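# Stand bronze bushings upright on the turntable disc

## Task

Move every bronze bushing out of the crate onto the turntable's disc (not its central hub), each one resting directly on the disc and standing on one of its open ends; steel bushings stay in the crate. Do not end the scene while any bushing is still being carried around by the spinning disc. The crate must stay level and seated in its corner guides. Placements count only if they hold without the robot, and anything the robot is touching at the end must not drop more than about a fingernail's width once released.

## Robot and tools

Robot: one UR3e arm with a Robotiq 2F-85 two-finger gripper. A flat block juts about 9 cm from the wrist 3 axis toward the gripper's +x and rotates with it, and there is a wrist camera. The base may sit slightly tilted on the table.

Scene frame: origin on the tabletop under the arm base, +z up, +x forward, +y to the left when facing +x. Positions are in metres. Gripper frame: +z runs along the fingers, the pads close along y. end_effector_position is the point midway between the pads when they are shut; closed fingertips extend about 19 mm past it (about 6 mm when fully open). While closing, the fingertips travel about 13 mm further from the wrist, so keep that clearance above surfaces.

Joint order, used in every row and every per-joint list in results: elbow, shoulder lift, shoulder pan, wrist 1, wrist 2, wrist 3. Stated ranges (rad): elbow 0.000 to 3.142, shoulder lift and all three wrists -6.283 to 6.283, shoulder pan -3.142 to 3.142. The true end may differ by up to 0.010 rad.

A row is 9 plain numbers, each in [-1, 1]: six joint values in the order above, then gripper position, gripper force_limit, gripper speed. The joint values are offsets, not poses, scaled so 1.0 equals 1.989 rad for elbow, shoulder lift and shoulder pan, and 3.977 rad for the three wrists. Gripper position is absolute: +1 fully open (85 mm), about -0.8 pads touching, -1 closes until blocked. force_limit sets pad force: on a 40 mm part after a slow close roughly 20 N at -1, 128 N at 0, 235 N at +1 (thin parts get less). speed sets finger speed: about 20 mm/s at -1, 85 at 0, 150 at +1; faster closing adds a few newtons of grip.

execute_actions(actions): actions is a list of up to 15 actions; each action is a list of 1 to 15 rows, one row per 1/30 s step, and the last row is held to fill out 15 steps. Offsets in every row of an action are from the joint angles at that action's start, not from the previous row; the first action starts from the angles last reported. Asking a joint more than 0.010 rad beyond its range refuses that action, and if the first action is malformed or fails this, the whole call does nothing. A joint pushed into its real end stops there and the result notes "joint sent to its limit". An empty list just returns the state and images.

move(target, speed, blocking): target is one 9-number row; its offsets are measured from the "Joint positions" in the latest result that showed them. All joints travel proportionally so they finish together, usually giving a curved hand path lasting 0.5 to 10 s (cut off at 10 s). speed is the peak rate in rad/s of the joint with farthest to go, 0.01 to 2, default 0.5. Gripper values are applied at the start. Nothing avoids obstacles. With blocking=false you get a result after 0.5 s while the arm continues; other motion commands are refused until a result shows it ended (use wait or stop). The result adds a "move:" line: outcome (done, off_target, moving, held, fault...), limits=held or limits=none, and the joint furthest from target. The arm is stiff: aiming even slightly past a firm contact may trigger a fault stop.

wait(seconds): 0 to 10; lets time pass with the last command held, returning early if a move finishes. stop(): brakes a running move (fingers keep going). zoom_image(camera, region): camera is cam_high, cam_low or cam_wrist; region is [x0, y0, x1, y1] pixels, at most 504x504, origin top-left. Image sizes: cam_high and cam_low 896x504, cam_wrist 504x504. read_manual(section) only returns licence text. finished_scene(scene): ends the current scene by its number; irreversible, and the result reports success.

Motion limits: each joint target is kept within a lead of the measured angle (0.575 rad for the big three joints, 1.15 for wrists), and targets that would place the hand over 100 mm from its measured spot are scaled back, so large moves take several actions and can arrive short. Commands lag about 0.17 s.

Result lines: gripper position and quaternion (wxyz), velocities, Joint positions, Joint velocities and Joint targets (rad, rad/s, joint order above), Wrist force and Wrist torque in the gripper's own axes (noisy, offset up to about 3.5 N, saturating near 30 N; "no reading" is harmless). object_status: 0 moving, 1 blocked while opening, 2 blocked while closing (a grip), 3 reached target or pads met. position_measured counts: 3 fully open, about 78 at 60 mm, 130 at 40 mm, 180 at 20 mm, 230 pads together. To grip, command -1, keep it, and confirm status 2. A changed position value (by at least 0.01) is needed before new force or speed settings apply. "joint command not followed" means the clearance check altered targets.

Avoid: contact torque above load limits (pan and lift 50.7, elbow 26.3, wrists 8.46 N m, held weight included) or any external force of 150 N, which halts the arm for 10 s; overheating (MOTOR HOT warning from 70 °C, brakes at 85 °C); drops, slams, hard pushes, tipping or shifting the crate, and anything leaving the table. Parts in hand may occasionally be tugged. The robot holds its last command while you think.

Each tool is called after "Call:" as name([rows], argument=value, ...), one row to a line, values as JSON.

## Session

Call:
execute_actions(actions=[])

Scene clock: 0.00 s.
end_effector_position=(+0.3532, +0.1492, +0.2209) position_measured=3 object_status=3 end_effector_quat_wxyz=(-0.024, -0.053, +0.998, -0.037) end_effector_velocity=(-0.000, -0.000, +0.000) end_effector_angular_velocity=(-0.000, -0.000, +0.000)
Joint names: [elbow, shoulder lift, shoulder pan, wrist 1, wrist 2, wrist 3]
Joint positions: [ 1.552 -2.074  0.275 -1.517 -1.625 -0.021]
Joint velocities: [ 0. -0.  0.  0. -0.  0.]
Motor temperatures (°C, as the motors report them): [38 32 32 43 43 38]
Wrist force (N, on the end effector, along its own x y z axes, offset not removed): no reading
Wrist torque (N m, same axes, about the end effector's origin, offset not removed): no reading
Joint targets: [1.552 -2.074 0.275 -1.517 -1.625 -0.021]
camera_calibration (this result's frames):
cam_wrist: T_world_to_cam=[[-0.12578, 0.989479, -0.0714887, -0.0894991], [0.972824, 0.137142, 0.186564, -0.370938], [0.194405, -0.0460799, -0.979838, 0.30377], [0, 0, 0, 1]] pos_world=[0.290545, 0.153426, 0.360451]

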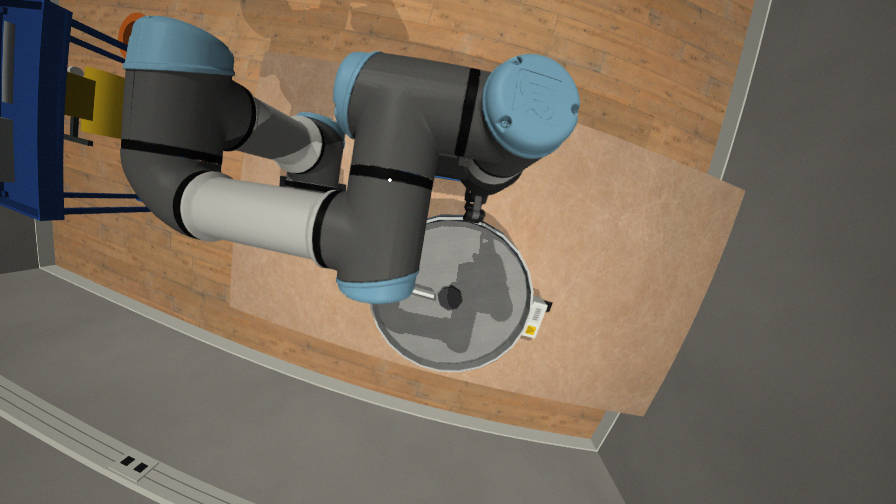

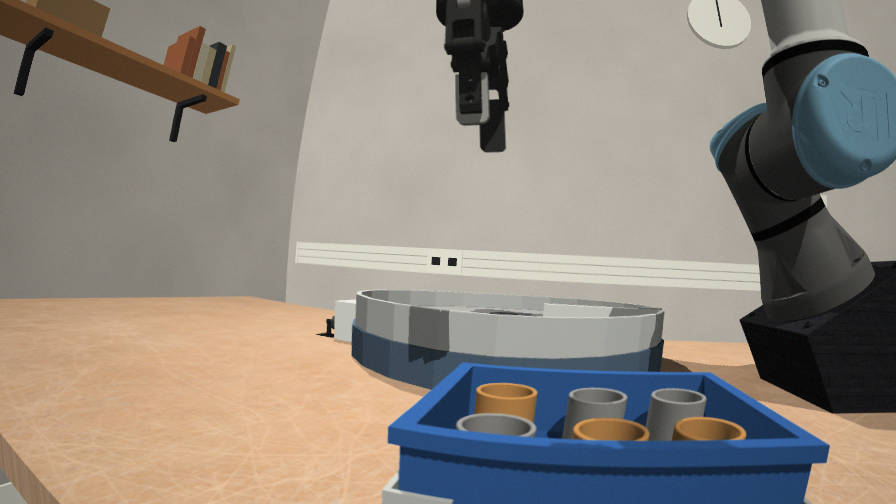

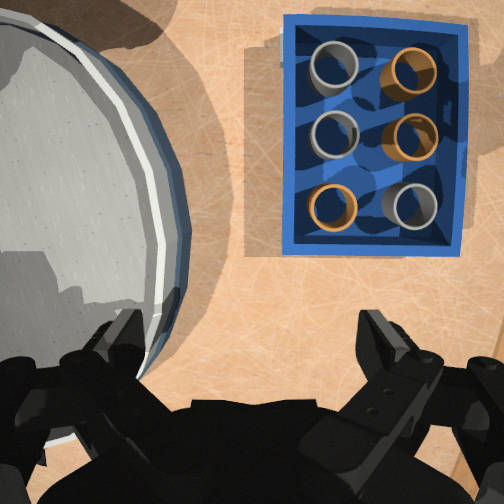

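Call:
move(target=[0.302,-0.061,0.1865,-0.1275,-0.028,0.899,-0.05,-0.5,0], speed=1.5)

Scene clock: 5.63 s.
end_effector_position=(+0.2590, +0.2025, +0.1503) position_measured=135 object_status=3 end_effector_quat_wxyz=(+0.000, +1.000, -0.002, +0.001) end_effector_velocity=(-0.000, +0.000, +0.000) end_effector_angular_velocity=(+0.000, -0.000, -0.002)
Joint names: [elbow, shoulder lift, shoulder pan, wrist 1, wrist 2, wrist 3]
Joint positions: [ 2.152 -2.195  0.645 -2.025 -1.736  3.554]
Joint velocities: [ 0.    -0.     0.001 -0.    -0.     0.002]
Motor temperatures (°C, as the motors report them): [38 32 32 43 43 38]
Wrist force (N, on the end effector, along its own x y z axes, offset not removed): [0.8 1.2 0.8]
Wrist torque (N m, same axes, about the end effector's origin, offset not removed): [0.16 -0.16 0.03]
Joint targets: [2.152 -2.195 0.645 -2.025 -1.736 3.555]
move: done; limits=none; farthest joint: the shoulder pan, 0.000 radians from its target (0.371 radians at the start)
camera_calibration (this result's frames):
cam_wrist: T_world_to_cam=[[0.0141901, -0.999898, -0.00137273, 0.196948], [-0.971375, -0.0141109, 0.237131, 0.253212], [-0.237127, -0.00203149, -0.971477, 0.356971], [0, 0, 0, 1]] pos_world=[0.327817, 0.201226, 0.287015]

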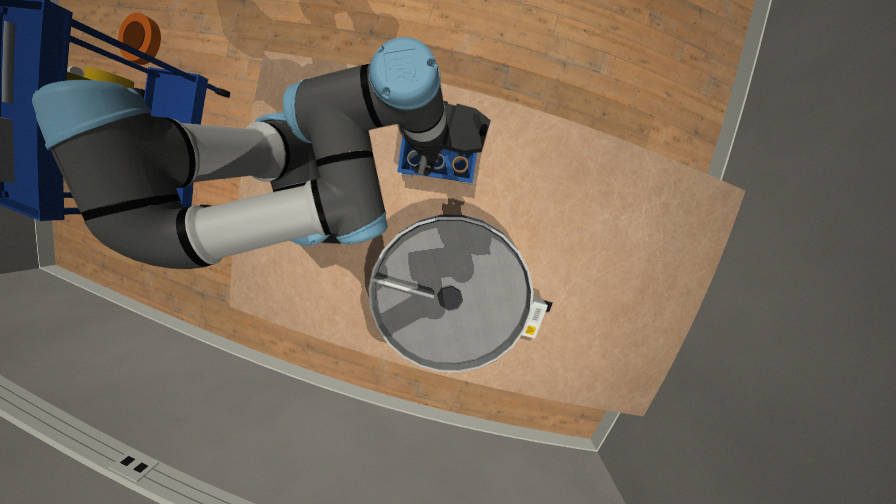

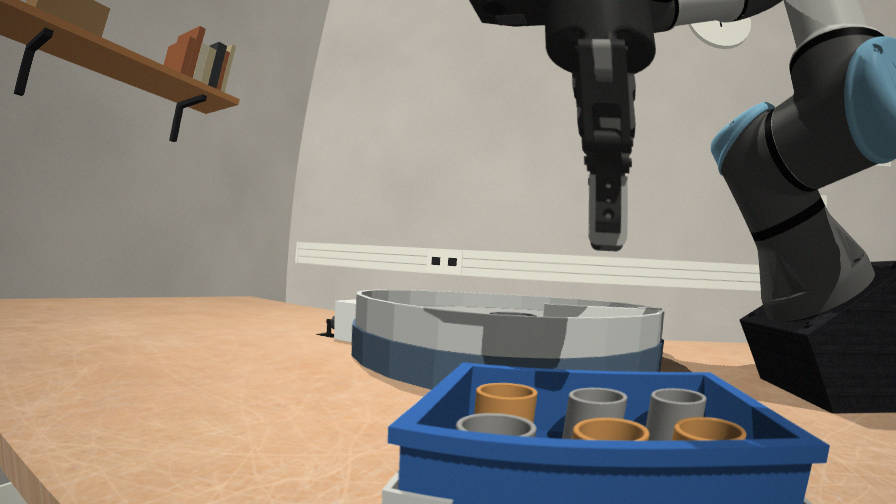

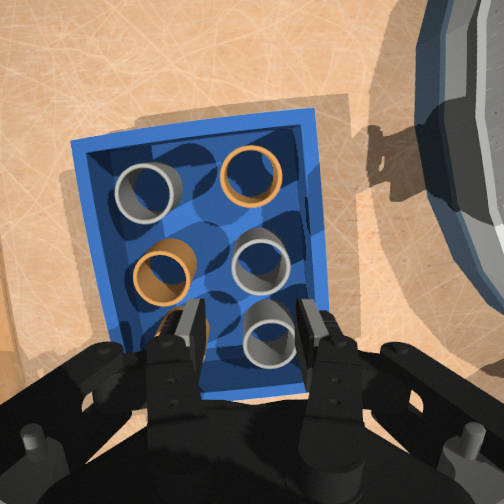

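Call:
move(target=[-0.021,0.135,-0.062,-0.0604,0.0148,-0.059,0.1,-0.5,0], speed=0.8)

Scene clock: 15.90 s.
end_effector_position=(+0.3136, +0.2070, +0.1000) position_measured=117 object_status=3 end_effector_quat_wxyz=(+0.001, +0.998, +0.061, +0.000) end_effector_velocity=(+0.000, -0.000, -0.001) end_effector_angular_velocity=(-0.000, +0.001, +0.001)
Joint names: [elbow, shoulder lift, shoulder pan, wrist 1, wrist 2, wrist 3]
Joint positions: [ 2.111 -1.927  0.522 -2.265 -1.678  3.32 ]
Joint velocities: [ 0.     0.002 -0.001 -0.002  0.    -0.002]
Motor temperatures (°C, as the motors report them): [38 32 32 43 43 38]
Wrist force (N, on the end effector, along its own x y z axes, offset not removed): [1.1 1.3 -0.2]
Wrist torque (N m, same axes, about the end effector's origin, offset not removed): [0.18 -0.20 0.01]
Joint targets: [2.111 -1.927 0.522 -2.265 -1.678 3.320]
move: done; limits=none; farthest joint: the shoulder pan, 0.001 radians from its target (0.124 radians at the start)
camera_calibration (this result's frames):
cam_wrist: T_world_to_cam=[[0.139468, -0.990226, -0.000209273, 0.159137], [-0.961697, -0.135501, 0.238283, 0.340165], [-0.235983, -0.0330317, -0.971196, 0.327078], [0, 0, 0, 1]] pos_world=[0.382126, 0.214478, 0.236634]

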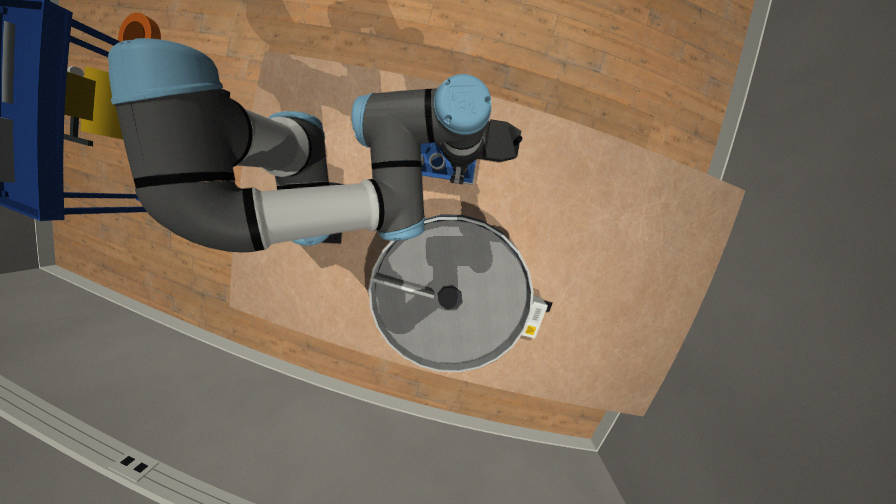

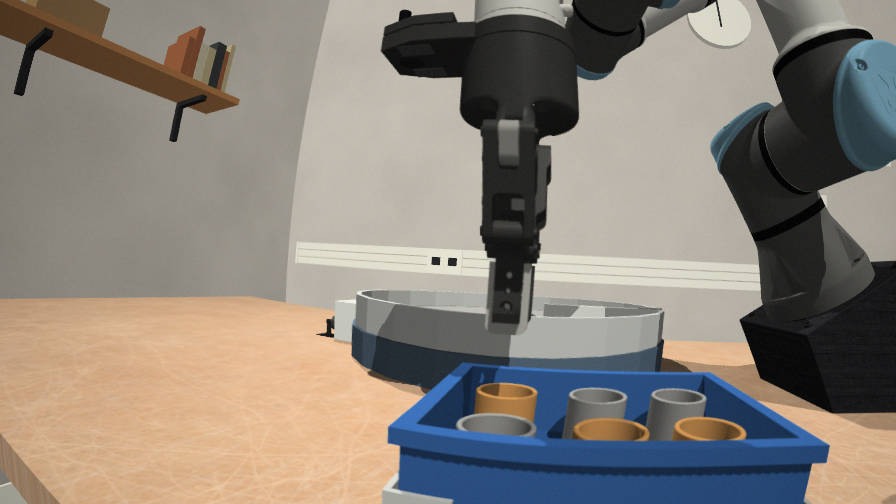

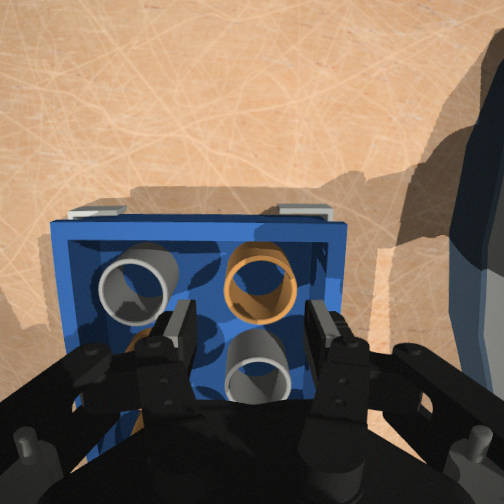

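Call:
move(target=[0.0583,0.0684,-0.0087,-0.0639,0.0028,-0.0038,0.1,-0.5,0], speed=0.4)

Scene clock: 34.70 s.
end_effector_position=(+0.3117, +0.2067, +0.0593) position_measured=116 object_status=3 end_effector_quat_wxyz=(+0.001, +0.998, +0.061, +0.005) end_effector_velocity=(-0.000, -0.000, -0.000) end_effector_angular_velocity=(-0.000, +0.001, +0.000)
Joint names: [elbow, shoulder lift, shoulder pan, wrist 1, wrist 2, wrist 3]
Joint positions: [ 2.217 -1.802  0.507 -2.506 -1.672  3.306]
Joint velocities: [ 0.001  0.     0.     0.    -0.    -0.   ]
Motor temperatures (°C, as the motors report them): [38 32 32 43 43 38]
Wrist force (N, on the end effector, along its own x y z axes, offset not removed): [-4.4 2.4 -20.2]
Wrist torque (N m, same axes, about the end effector's origin, offset not removed): [-0.29 -0.32 0.10]
Joint targets: [2.217 -1.802 0.507 -2.506 -1.672 3.306]
FORCE FAULT: contact force on the arm reached its limit, and the arm stopped for 10 seconds. The contact can be on any part of the arm, not only on its tool. That time counts as 20 of the actions that you can send in this scene. The arm's remaining commands of this call were not run. The arm holds still and accepts commands again. Move the arm away from the contact; if what it grips holds it there, let go first. Pushing or pulling that hard again can fault the arm again.
move: fault; limits=none; farthest joint: the wrist 1, 0.013 radians from its target (0.254 radians at the start)
camera_calibration (this result's frames):
cam_wrist: T_world_to_cam=[[0.138998, -0.990292, 0.000859235, 0.159192], [-0.963895, -0.135094, 0.229468, 0.34916], [-0.227124, -0.0327238, -0.973316, 0.284447], [0, 0, 0, 1]] pos_world=[0.379032, 0.214124, 0.196599]

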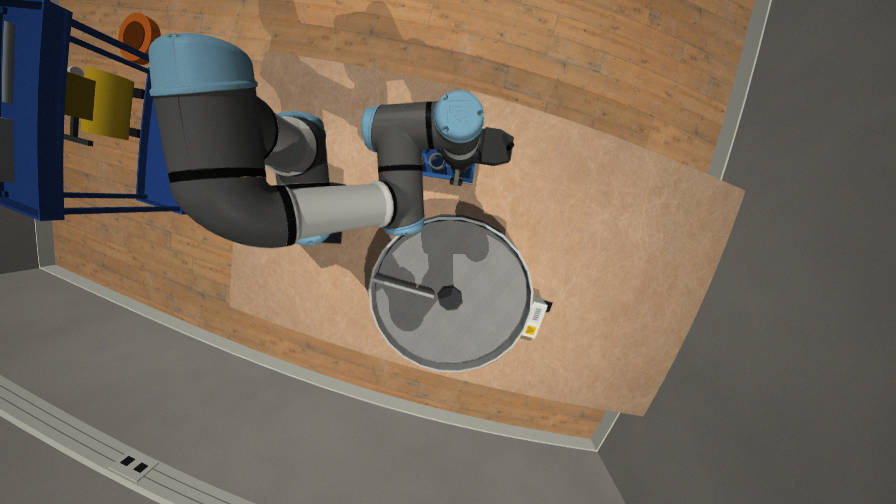

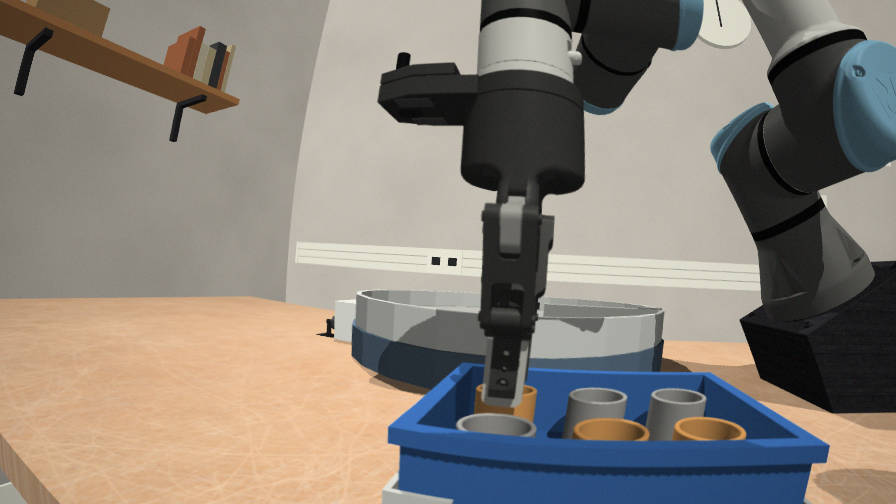

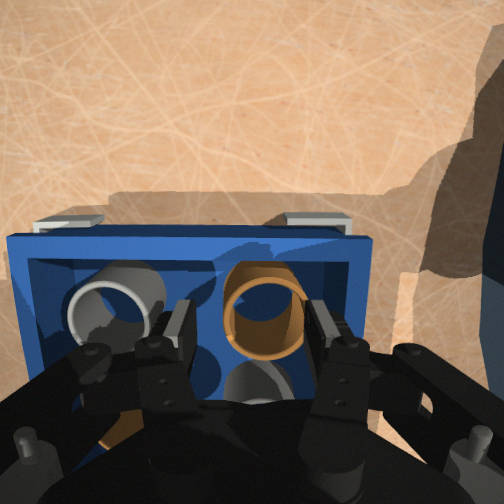

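Call:
move(target=[-0.0055,-0.025,-0.0045,0.0173,0.002,-0.002,0.1,-0.5,0], speed=0.15)

Scene clock: 42.37 s.
end_effector_position=(+0.3095, +0.2041, +0.0689) position_measured=117 object_status=3 end_effector_quat_wxyz=(+0.000, +0.998, +0.061, +0.000) end_effector_velocity=(-0.000, +0.000, +0.000) end_effector_angular_velocity=(+0.001, +0.001, +0.001)
Joint names: [elbow, shoulder lift, shoulder pan, wrist 1, wrist 2, wrist 3]
Joint positions: [ 2.206 -1.852  0.498 -2.437 -1.664  3.298]
Joint velocities: [ 0.    -0.002  0.001  0.003  0.001 -0.   ]
Motor temperatures (°C, as the motors report them): [38 32 32 43 43 38]
Wrist force (N, on the end effector, along its own x y z axes, offset not removed): [0.3 1.5 0.2]
Wrist torque (N m, same axes, about the end effector's origin, offset not removed): [0.19 -0.06 0.01]
Joint targets: [2.206 -1.852 0.498 -2.437 -1.664 3.298]
move: done; limits=none; farthest joint: the shoulder pan, 0.000 radians from its target (0.009 radians at the start)
camera_calibration (this result's frames):
cam_wrist: T_world_to_cam=[[0.139981, -0.990153, -0.00137067, 0.156732], [-0.961544, -0.136267, 0.238465, 0.343326], [-0.236303, -0.0320627, -0.97115, 0.29574], [0, 0, 0, 1]] pos_world=[0.378067, 0.211455, 0.205552]

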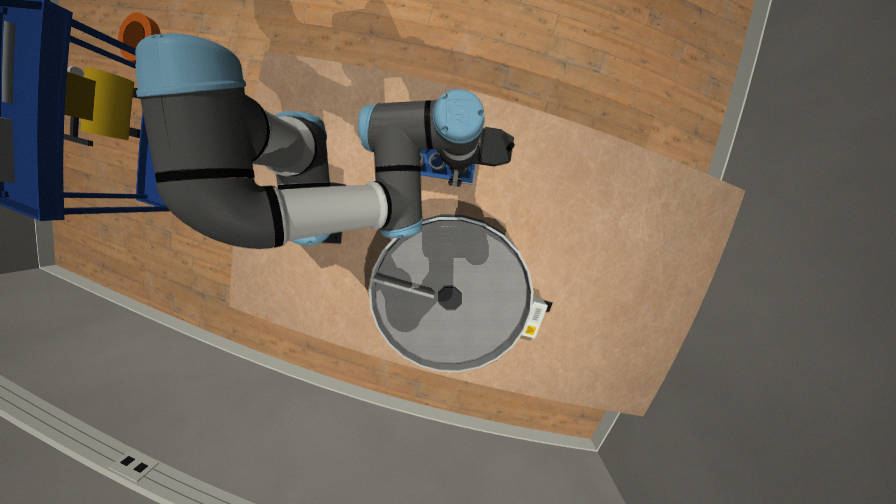

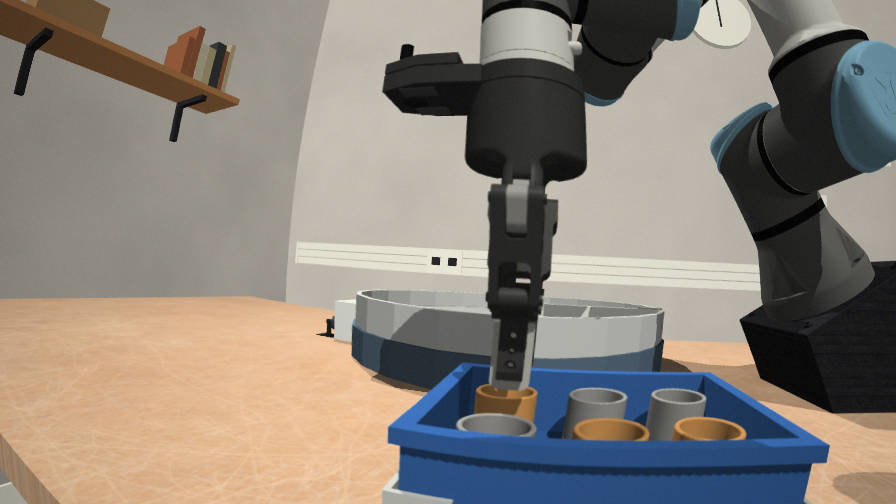

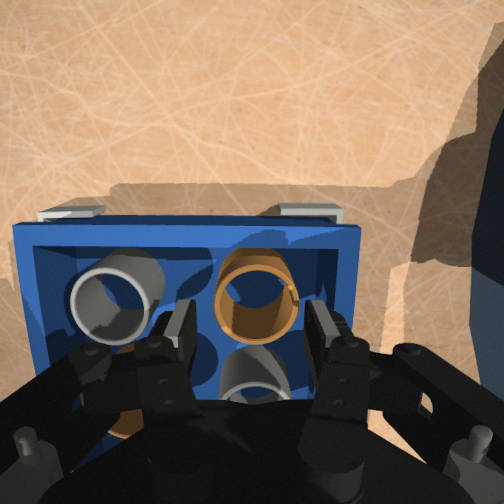

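Call:
execute_actions([
  [[0,0,0,0,0,0,0,-0.5,0]],
])

Call:
move(target=[0.0095,0.024,-0.0028,-0.0167,0.0006,-0.001,0,-0.5,0], speed=0.1)

Scene clock: 53.60 s.
end_effector_position=(+0.3095, +0.2041, +0.0689) position_measured=128 object_status=3 end_effector_quat_wxyz=(+0.000, +0.998, +0.061, +0.000) end_effector_velocity=(+0.001, +0.000, +0.000) end_effector_angular_velocity=(+0.000, -0.001, +0.000)
Joint names: [elbow, shoulder lift, shoulder pan, wrist 1, wrist 2, wrist 3]
Joint positions: [ 2.206 -1.852  0.498 -2.437 -1.664  3.298]
Joint velocities: [-0.002  0.001  0.    -0.    -0.     0.   ]
Motor temperatures (°C, as the motors report them): [38 32 32 43 43 38]
Wrist force (N, on the end effector, along its own x y z axes, offset not removed): [0.9 1.5 -0.5]
Wrist torque (N m, same axes, about the end effector's origin, offset not removed): [0.20 -0.17 0.02]
Joint targets: [2.206 -1.852 0.498 -2.437 -1.664 3.298]
camera_calibration (this result's frames):
cam_wrist: T_world_to_cam=[[0.139971, -0.990155, -0.00140178, 0.156736], [-0.961573, -0.136268, 0.238345, 0.343369], [-0.236189, -0.0320134, -0.97118, 0.295741], [0, 0, 0, 1]] pos_world=[0.378087, 0.211451, 0.205597]

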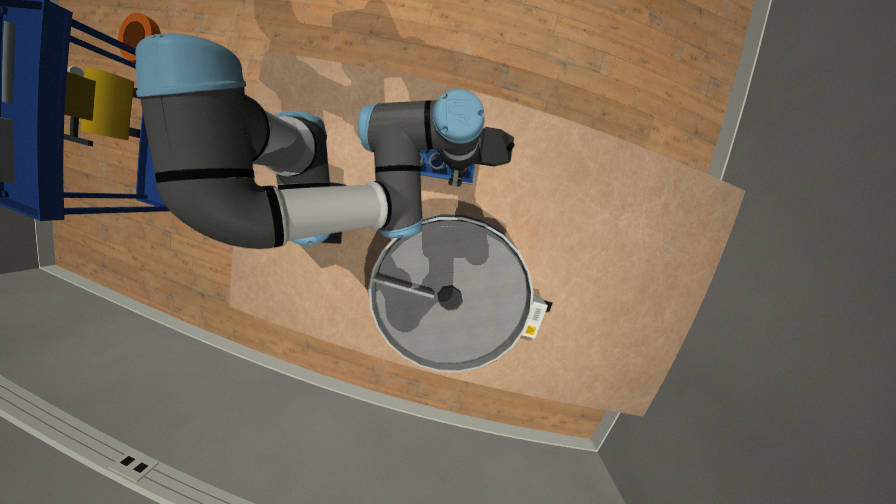

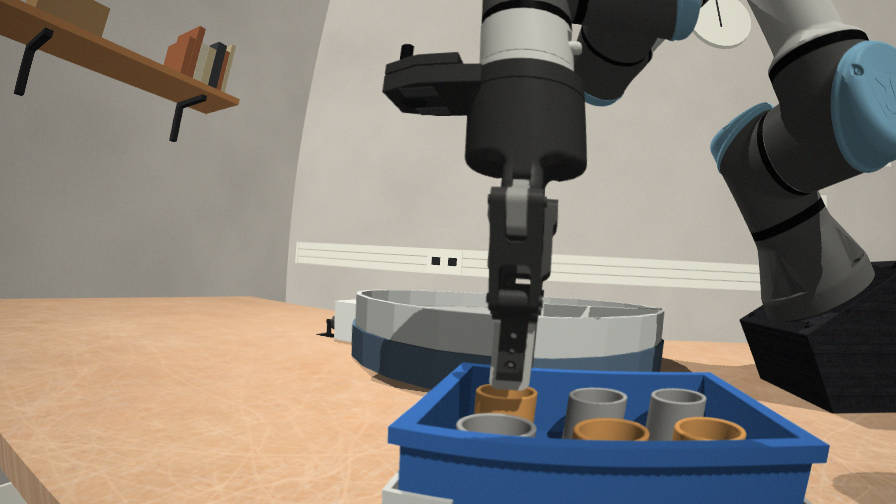

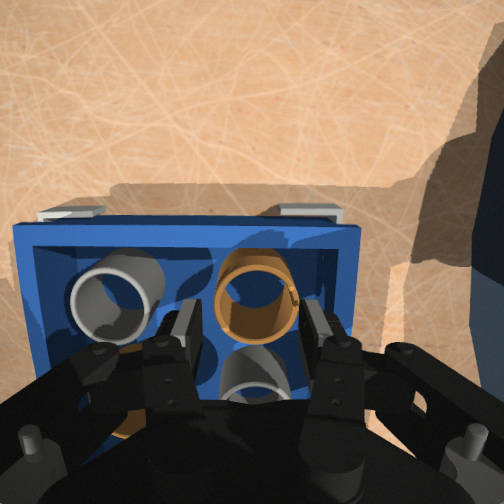

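Scene clock: 54.70 s.
end_effector_position=(+0.3103, +0.2041, +0.0570) position_measured=128 object_status=3 end_effector_quat_wxyz=(+0.000, +0.998, +0.061, +0.000) end_effector_velocity=(-0.002, -0.000, -0.003) end_effector_angular_velocity=(-0.000, +0.008, -0.001)
Joint names: [elbow, shoulder lift, shoulder pan, wrist 1, wrist 2, wrist 3]
Joint positions: [ 2.225 -1.805  0.492 -2.504 -1.662  3.294]
Joint velocities: [ 0.004  0.008 -0.003 -0.005  0.004 -0.001]
Motor temperatures (°C, as the motors report them): [38 32 32 43 43 38]
Wrist force (N, on the end effector, along its own x y z axes, offset not removed): [-23.4 18.5 -30.0]
Wrist torque (N m, same axes, about the end effector's origin, offset not removed): [-2.43 -0.33 0.54]
Joint targets: [2.225 -1.804 0.492 -2.504 -1.662 3.294]
move: done; limits=none; farthest joint: the shoulder lift, 0.001 radians from its target (0.048 radians at the start)
camera_calibration (this result's frames):
cam_wrist: T_world_to_cam=[[0.139096, -0.990278, -0.00101497, 0.156933], [-0.961741, -0.135332, 0.238201, 0.346871], [-0.236022, -0.0321567, -0.971215, 0.284283], [0, 0, 0, 1]] pos_world=[0.378868, 0.211491, 0.193634]

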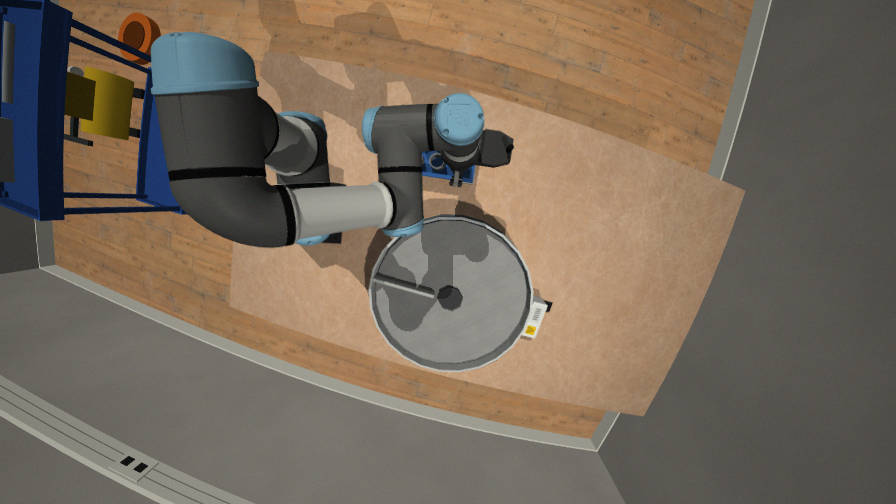

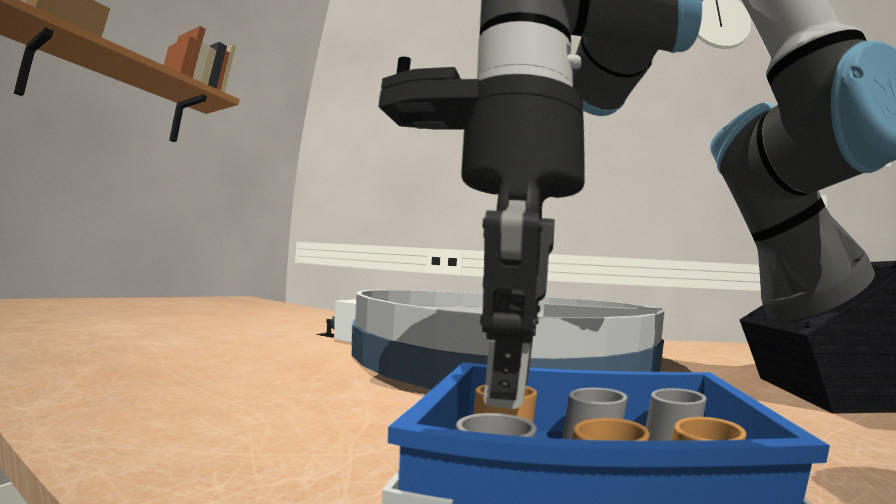

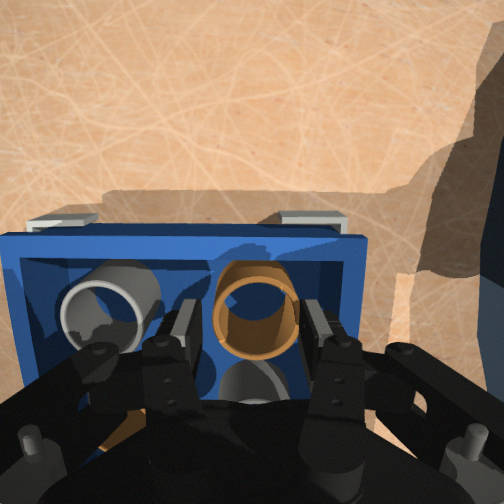

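Call:
move(target=[-0.0095,-0.024,0.0028,0.0167,-0.0006,0.001,0,-0.5,0], speed=0.15)

Call:
move(target=[0.0012,0,-0.006,0,0,0,0.06,-0.5,0], speed=0.1)

Scene clock: 62.40 s.
end_effector_position=(+0.3097, +0.2041, +0.0691) position_measured=128 object_status=3 end_effector_quat_wxyz=(+0.000, +0.998, +0.061, +0.001) end_effector_velocity=(+0.000, -0.000, +0.000) end_effector_angular_velocity=(-0.000, -0.000, -0.000)
Joint names: [elbow, shoulder lift, shoulder pan, wrist 1, wrist 2, wrist 3]
Joint positions: [ 2.206 -1.852  0.498 -2.437 -1.664  3.298]
Joint velocities: [-0.001 -0.002 -0.     0.003 -0.     0.   ]
Motor temperatures (°C, as the motors report them): [38 32 32 43 43 38]
Wrist force (N, on the end effector, along its own x y z axes, offset not removed): [0.1 0.8 0.6]
Wrist torque (N m, same axes, about the end effector's origin, offset not removed): [0.09 -0.04 0.01]
Joint targets: [2.206 -1.853 0.498 -2.437 -1.664 3.298]
move: done; limits=none; farthest joint: the shoulder pan, 0.000 radians from its target (0.005 radians at the start)
camera_calibration (this result's frames):
cam_wrist: T_world_to_cam=[[0.139922, -0.990161, -0.00144021, 0.156753], [-0.961748, -0.136253, 0.237647, 0.343603], [-0.235505, -0.031867, -0.971351, 0.295718], [0, 0, 0, 1]] pos_world=[0.37817, 0.211451, 0.205815]

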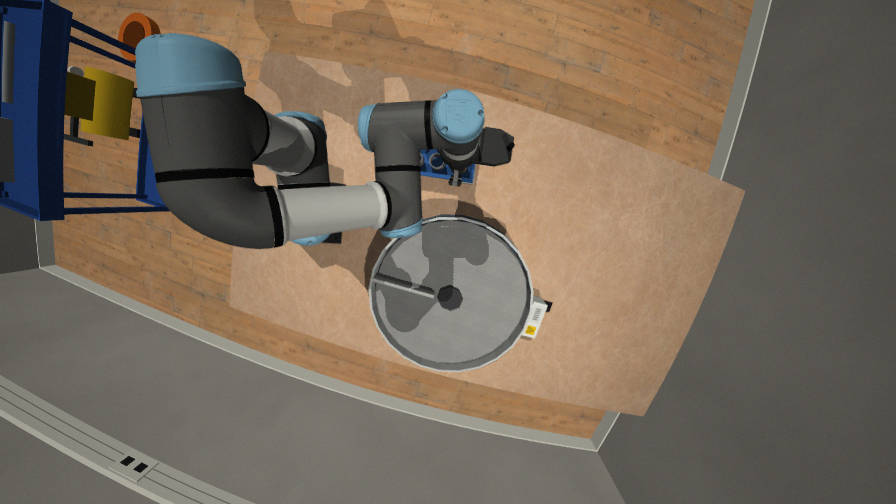

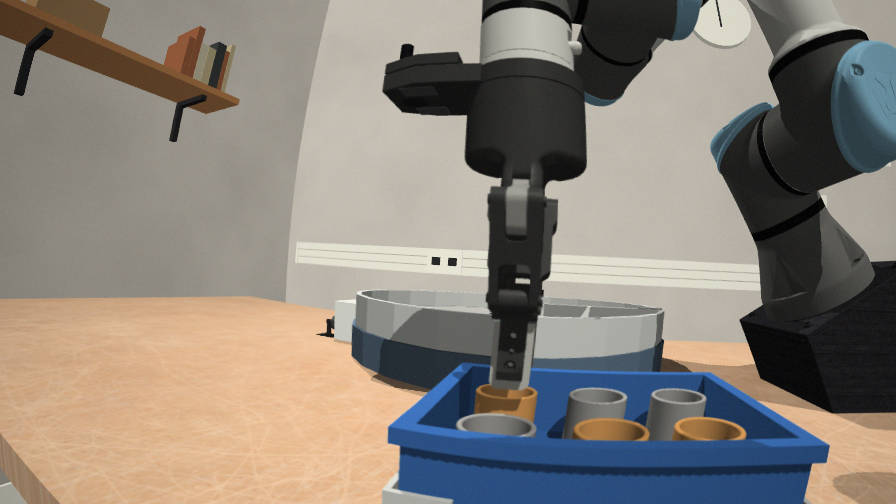

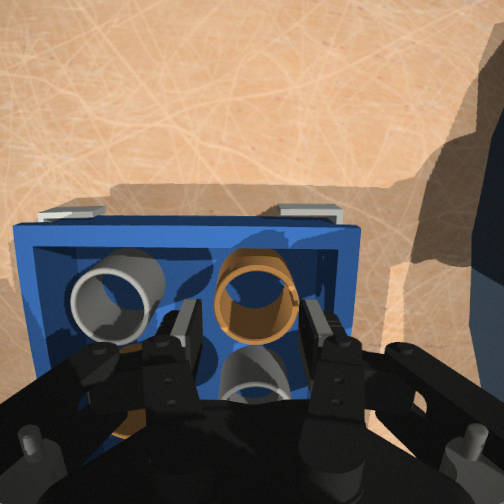

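Scene clock: 63.17 s.
end_effector_position=(+0.3108, +0.2005, +0.0676) position_measured=122 object_status=3 end_effector_quat_wxyz=(+0.003, +0.998, +0.056, -0.000) end_effector_velocity=(+0.000, -0.001, -0.000) end_effector_angular_velocity=(-0.001, +0.000, -0.002)
Joint names: [elbow, shoulder lift, shoulder pan, wrist 1, wrist 2, wrist 3]
Joint positions: [ 2.208 -1.852  0.486 -2.437 -1.664  3.298]
Joint velocities: [ 0.     0.    -0.002 -0.    -0.     0.   ]
Motor temperatures (°C, as the motors report them): [38 32 32 43 43 38]
Wrist force (N, on the end effector, along its own x y z axes, offset not removed): [1.0 1.0 -0.1]
Wrist torque (N m, same axes, about the end effector's origin, offset not removed): [0.11 -0.21 0.04]
Joint targets: [2.208 -1.852 0.486 -2.437 -1.664 3.298]
move: done; limits=none; farthest joint: the shoulder pan, 0.000 radians from its target (0.012 radians at the start)
camera_calibration (this result's frames):
cam_wrist: T_world_to_cam=[[0.130055, -0.991496, 0.00469922, 0.155924], [-0.962668, -0.125136, 0.240024, 0.342425], [-0.237395, -0.0357402, -0.970756, 0.295759], [0, 0, 0, 1]] pos_world=[0.379574, 0.208018, 0.204187]

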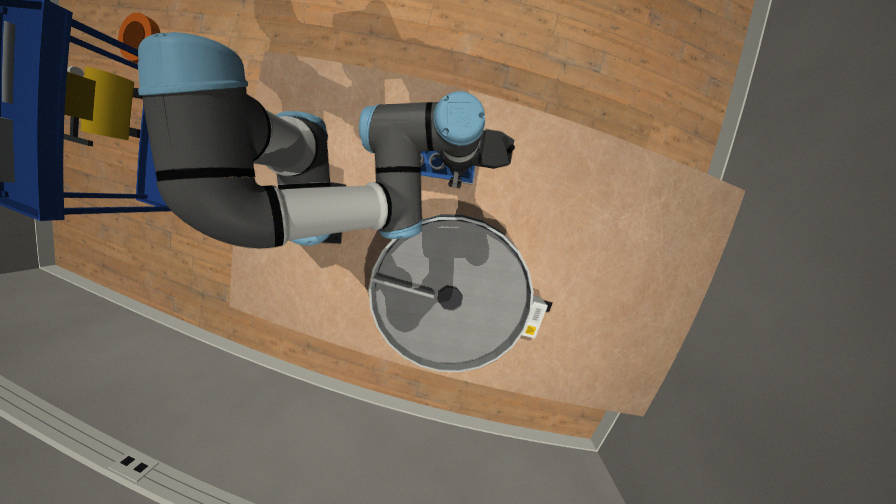

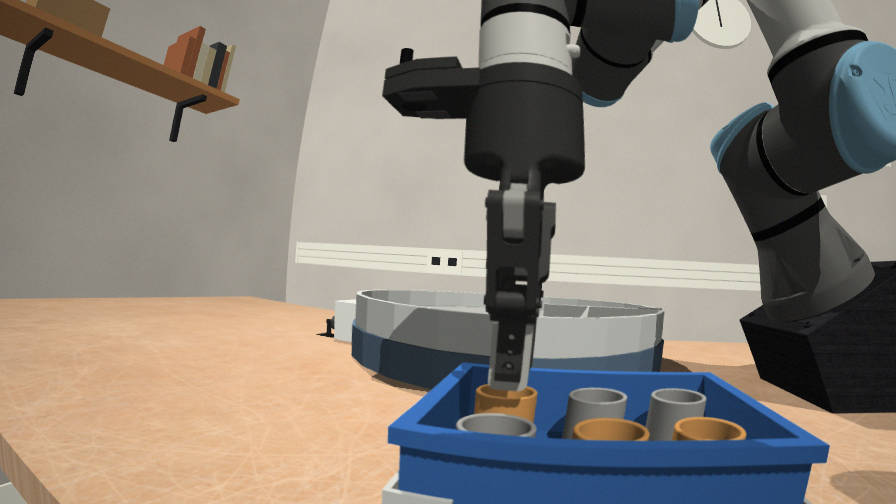

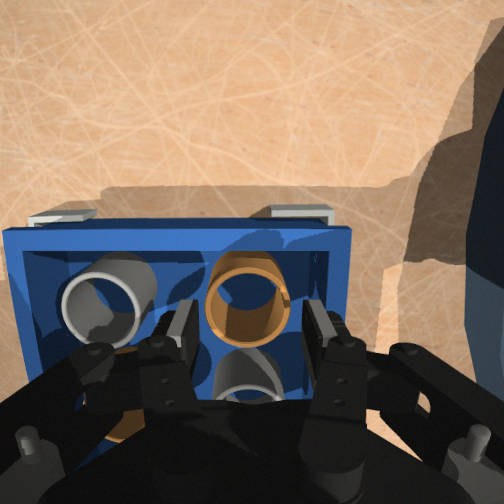

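Call:
move(target=[-0.0186,0.0231,0.0327,-0.0015,-0.0065,0.0126,-0.5,-0.5,0], speed=0.2)

Scene clock: 79.77 s.
end_effector_position=(+0.3090, +0.2158, +0.0689) position_measured=192 object_status=3 end_effector_quat_wxyz=(+0.000, +0.998, +0.059, +0.001) end_effector_velocity=(-0.000, +0.001, -0.000) end_effector_angular_velocity=(+0.001, +0.001, +0.001)
Joint names: [elbow, shoulder lift, shoulder pan, wrist 1, wrist 2, wrist 3]
Joint positions: [ 2.171 -1.807  0.551 -2.443 -1.69   3.348]
Joint velocities: [-0.001  0.002  0.003 -0.    -0.001  0.002]
Motor temperatures (°C, as the motors report them): [38 32 32 43 43 38]
Wrist force (N, on the end effector, along its own x y z axes, offset not removed): [1.4 0.8 0.1]
Wrist torque (N m, same axes, about the end effector's origin, offset not removed): [0.03 -0.24 0.01]
Joint targets: [2.171 -1.807 0.551 -2.443 -1.690 3.348]
move: done; limits=none; farthest joint: the shoulder lift, 0.001 radians from its target (0.046 radians at the start)
camera_calibration (this result's frames):
cam_wrist: T_world_to_cam=[[0.136631, -0.990621, -0.00155415, 0.169542], [-0.962098, -0.13307, 0.238035, 0.34394], [-0.236009, -0.0310277, -0.971255, 0.295725], [0, 0, 0, 1]] pos_world=[0.377533, 0.222896, 0.205619]

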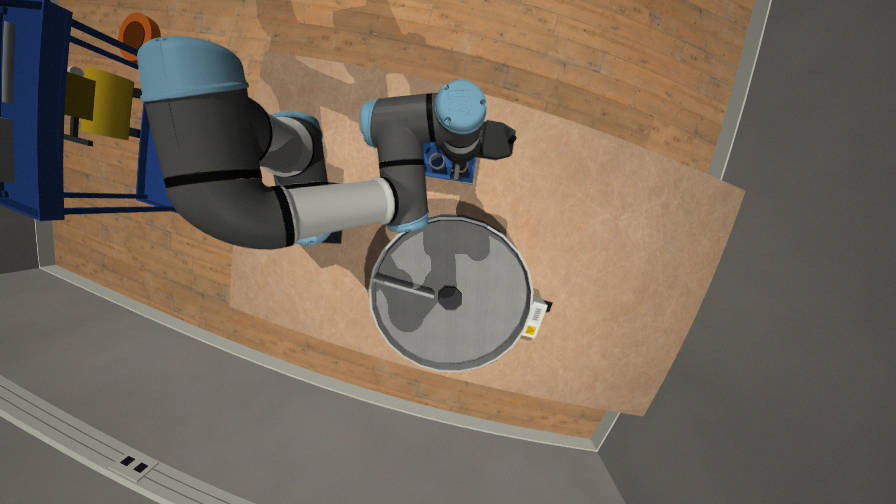

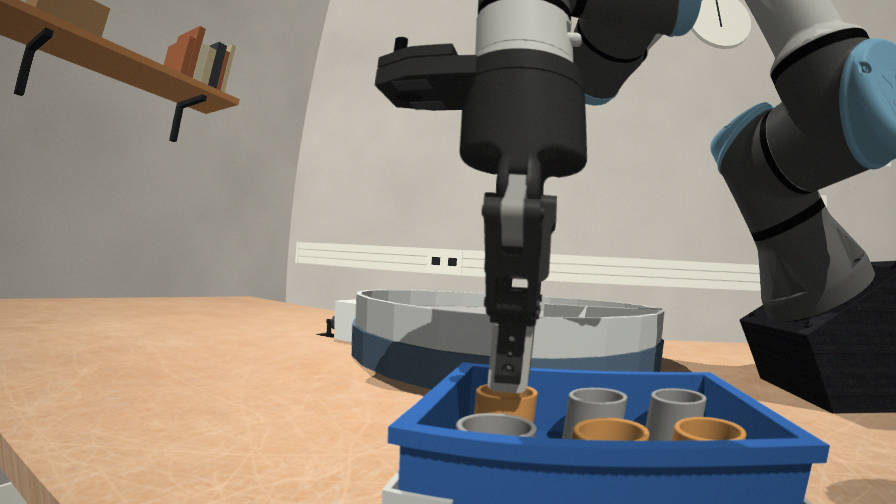

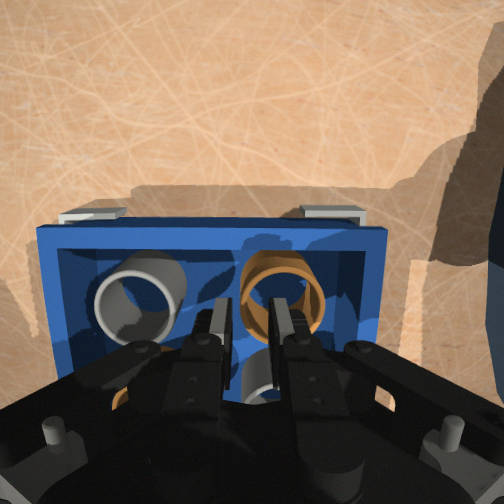

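Call:
move(target=[0.0083,0.0176,-0.0025,-0.013,0.0005,-0.001,-0.5,-0.5,0], speed=0.03)

Scene clock: 84.37 s.
end_effector_position=(+0.3091, +0.2157, +0.0594) position_measured=192 object_status=3 end_effector_quat_wxyz=(+0.000, +0.998, +0.059, +0.000) end_effector_velocity=(+0.001, -0.000, -0.000) end_effector_angular_velocity=(-0.000, -0.002, -0.001)
Joint names: [elbow, shoulder lift, shoulder pan, wrist 1, wrist 2, wrist 3]
Joint positions: [ 2.188 -1.772  0.546 -2.495 -1.688  3.344]
Joint velocities: [-0.001  0.001 -0.001 -0.002  0.    -0.   ]
Motor temperatures (°C, as the motors report them): [38 32 32 43 43 38]
Wrist force (N, on the end effector, along its own x y z axes, offset not removed): [0.2 1.6 -0.5]
Wrist torque (N m, same axes, about the end effector's origin, offset not removed): [0.24 -0.07 0.00]
Joint targets: [2.188 -1.772 0.546 -2.495 -1.688 3.344]
move: done; limits=none; farthest joint: the shoulder pan, 0.000 radians from its target (0.005 radians at the start)
camera_calibration (this result's frames):
cam_wrist: T_world_to_cam=[[0.136275, -0.99067, -0.00107653, 0.169566], [-0.962106, -0.132605, 0.238259, 0.346196], [-0.236178, -0.031433, -0.971201, 0.286566], [0, 0, 0, 1]] pos_world=[0.377651, 0.222899, 0.196012]

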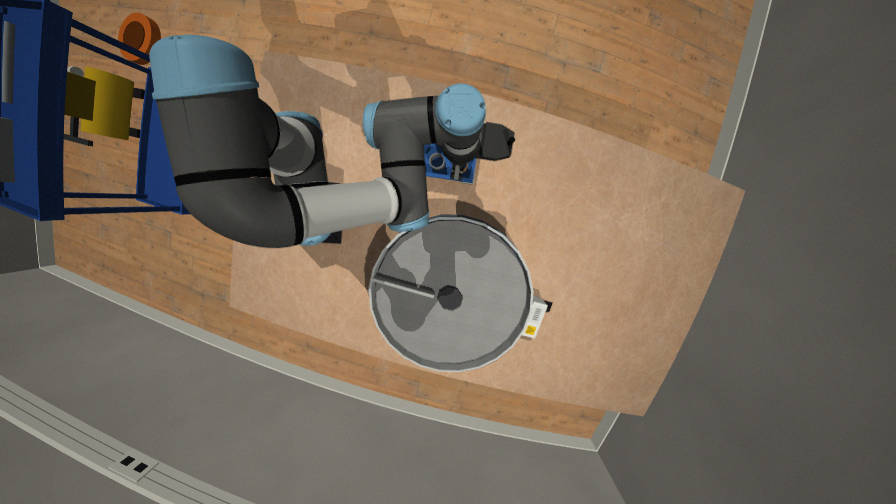

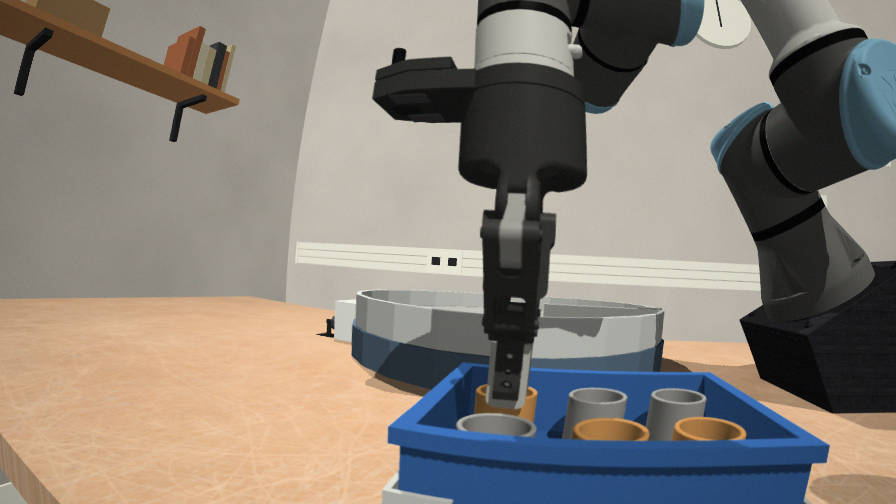

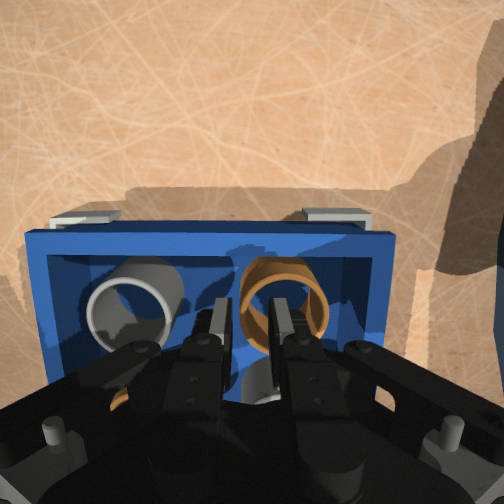

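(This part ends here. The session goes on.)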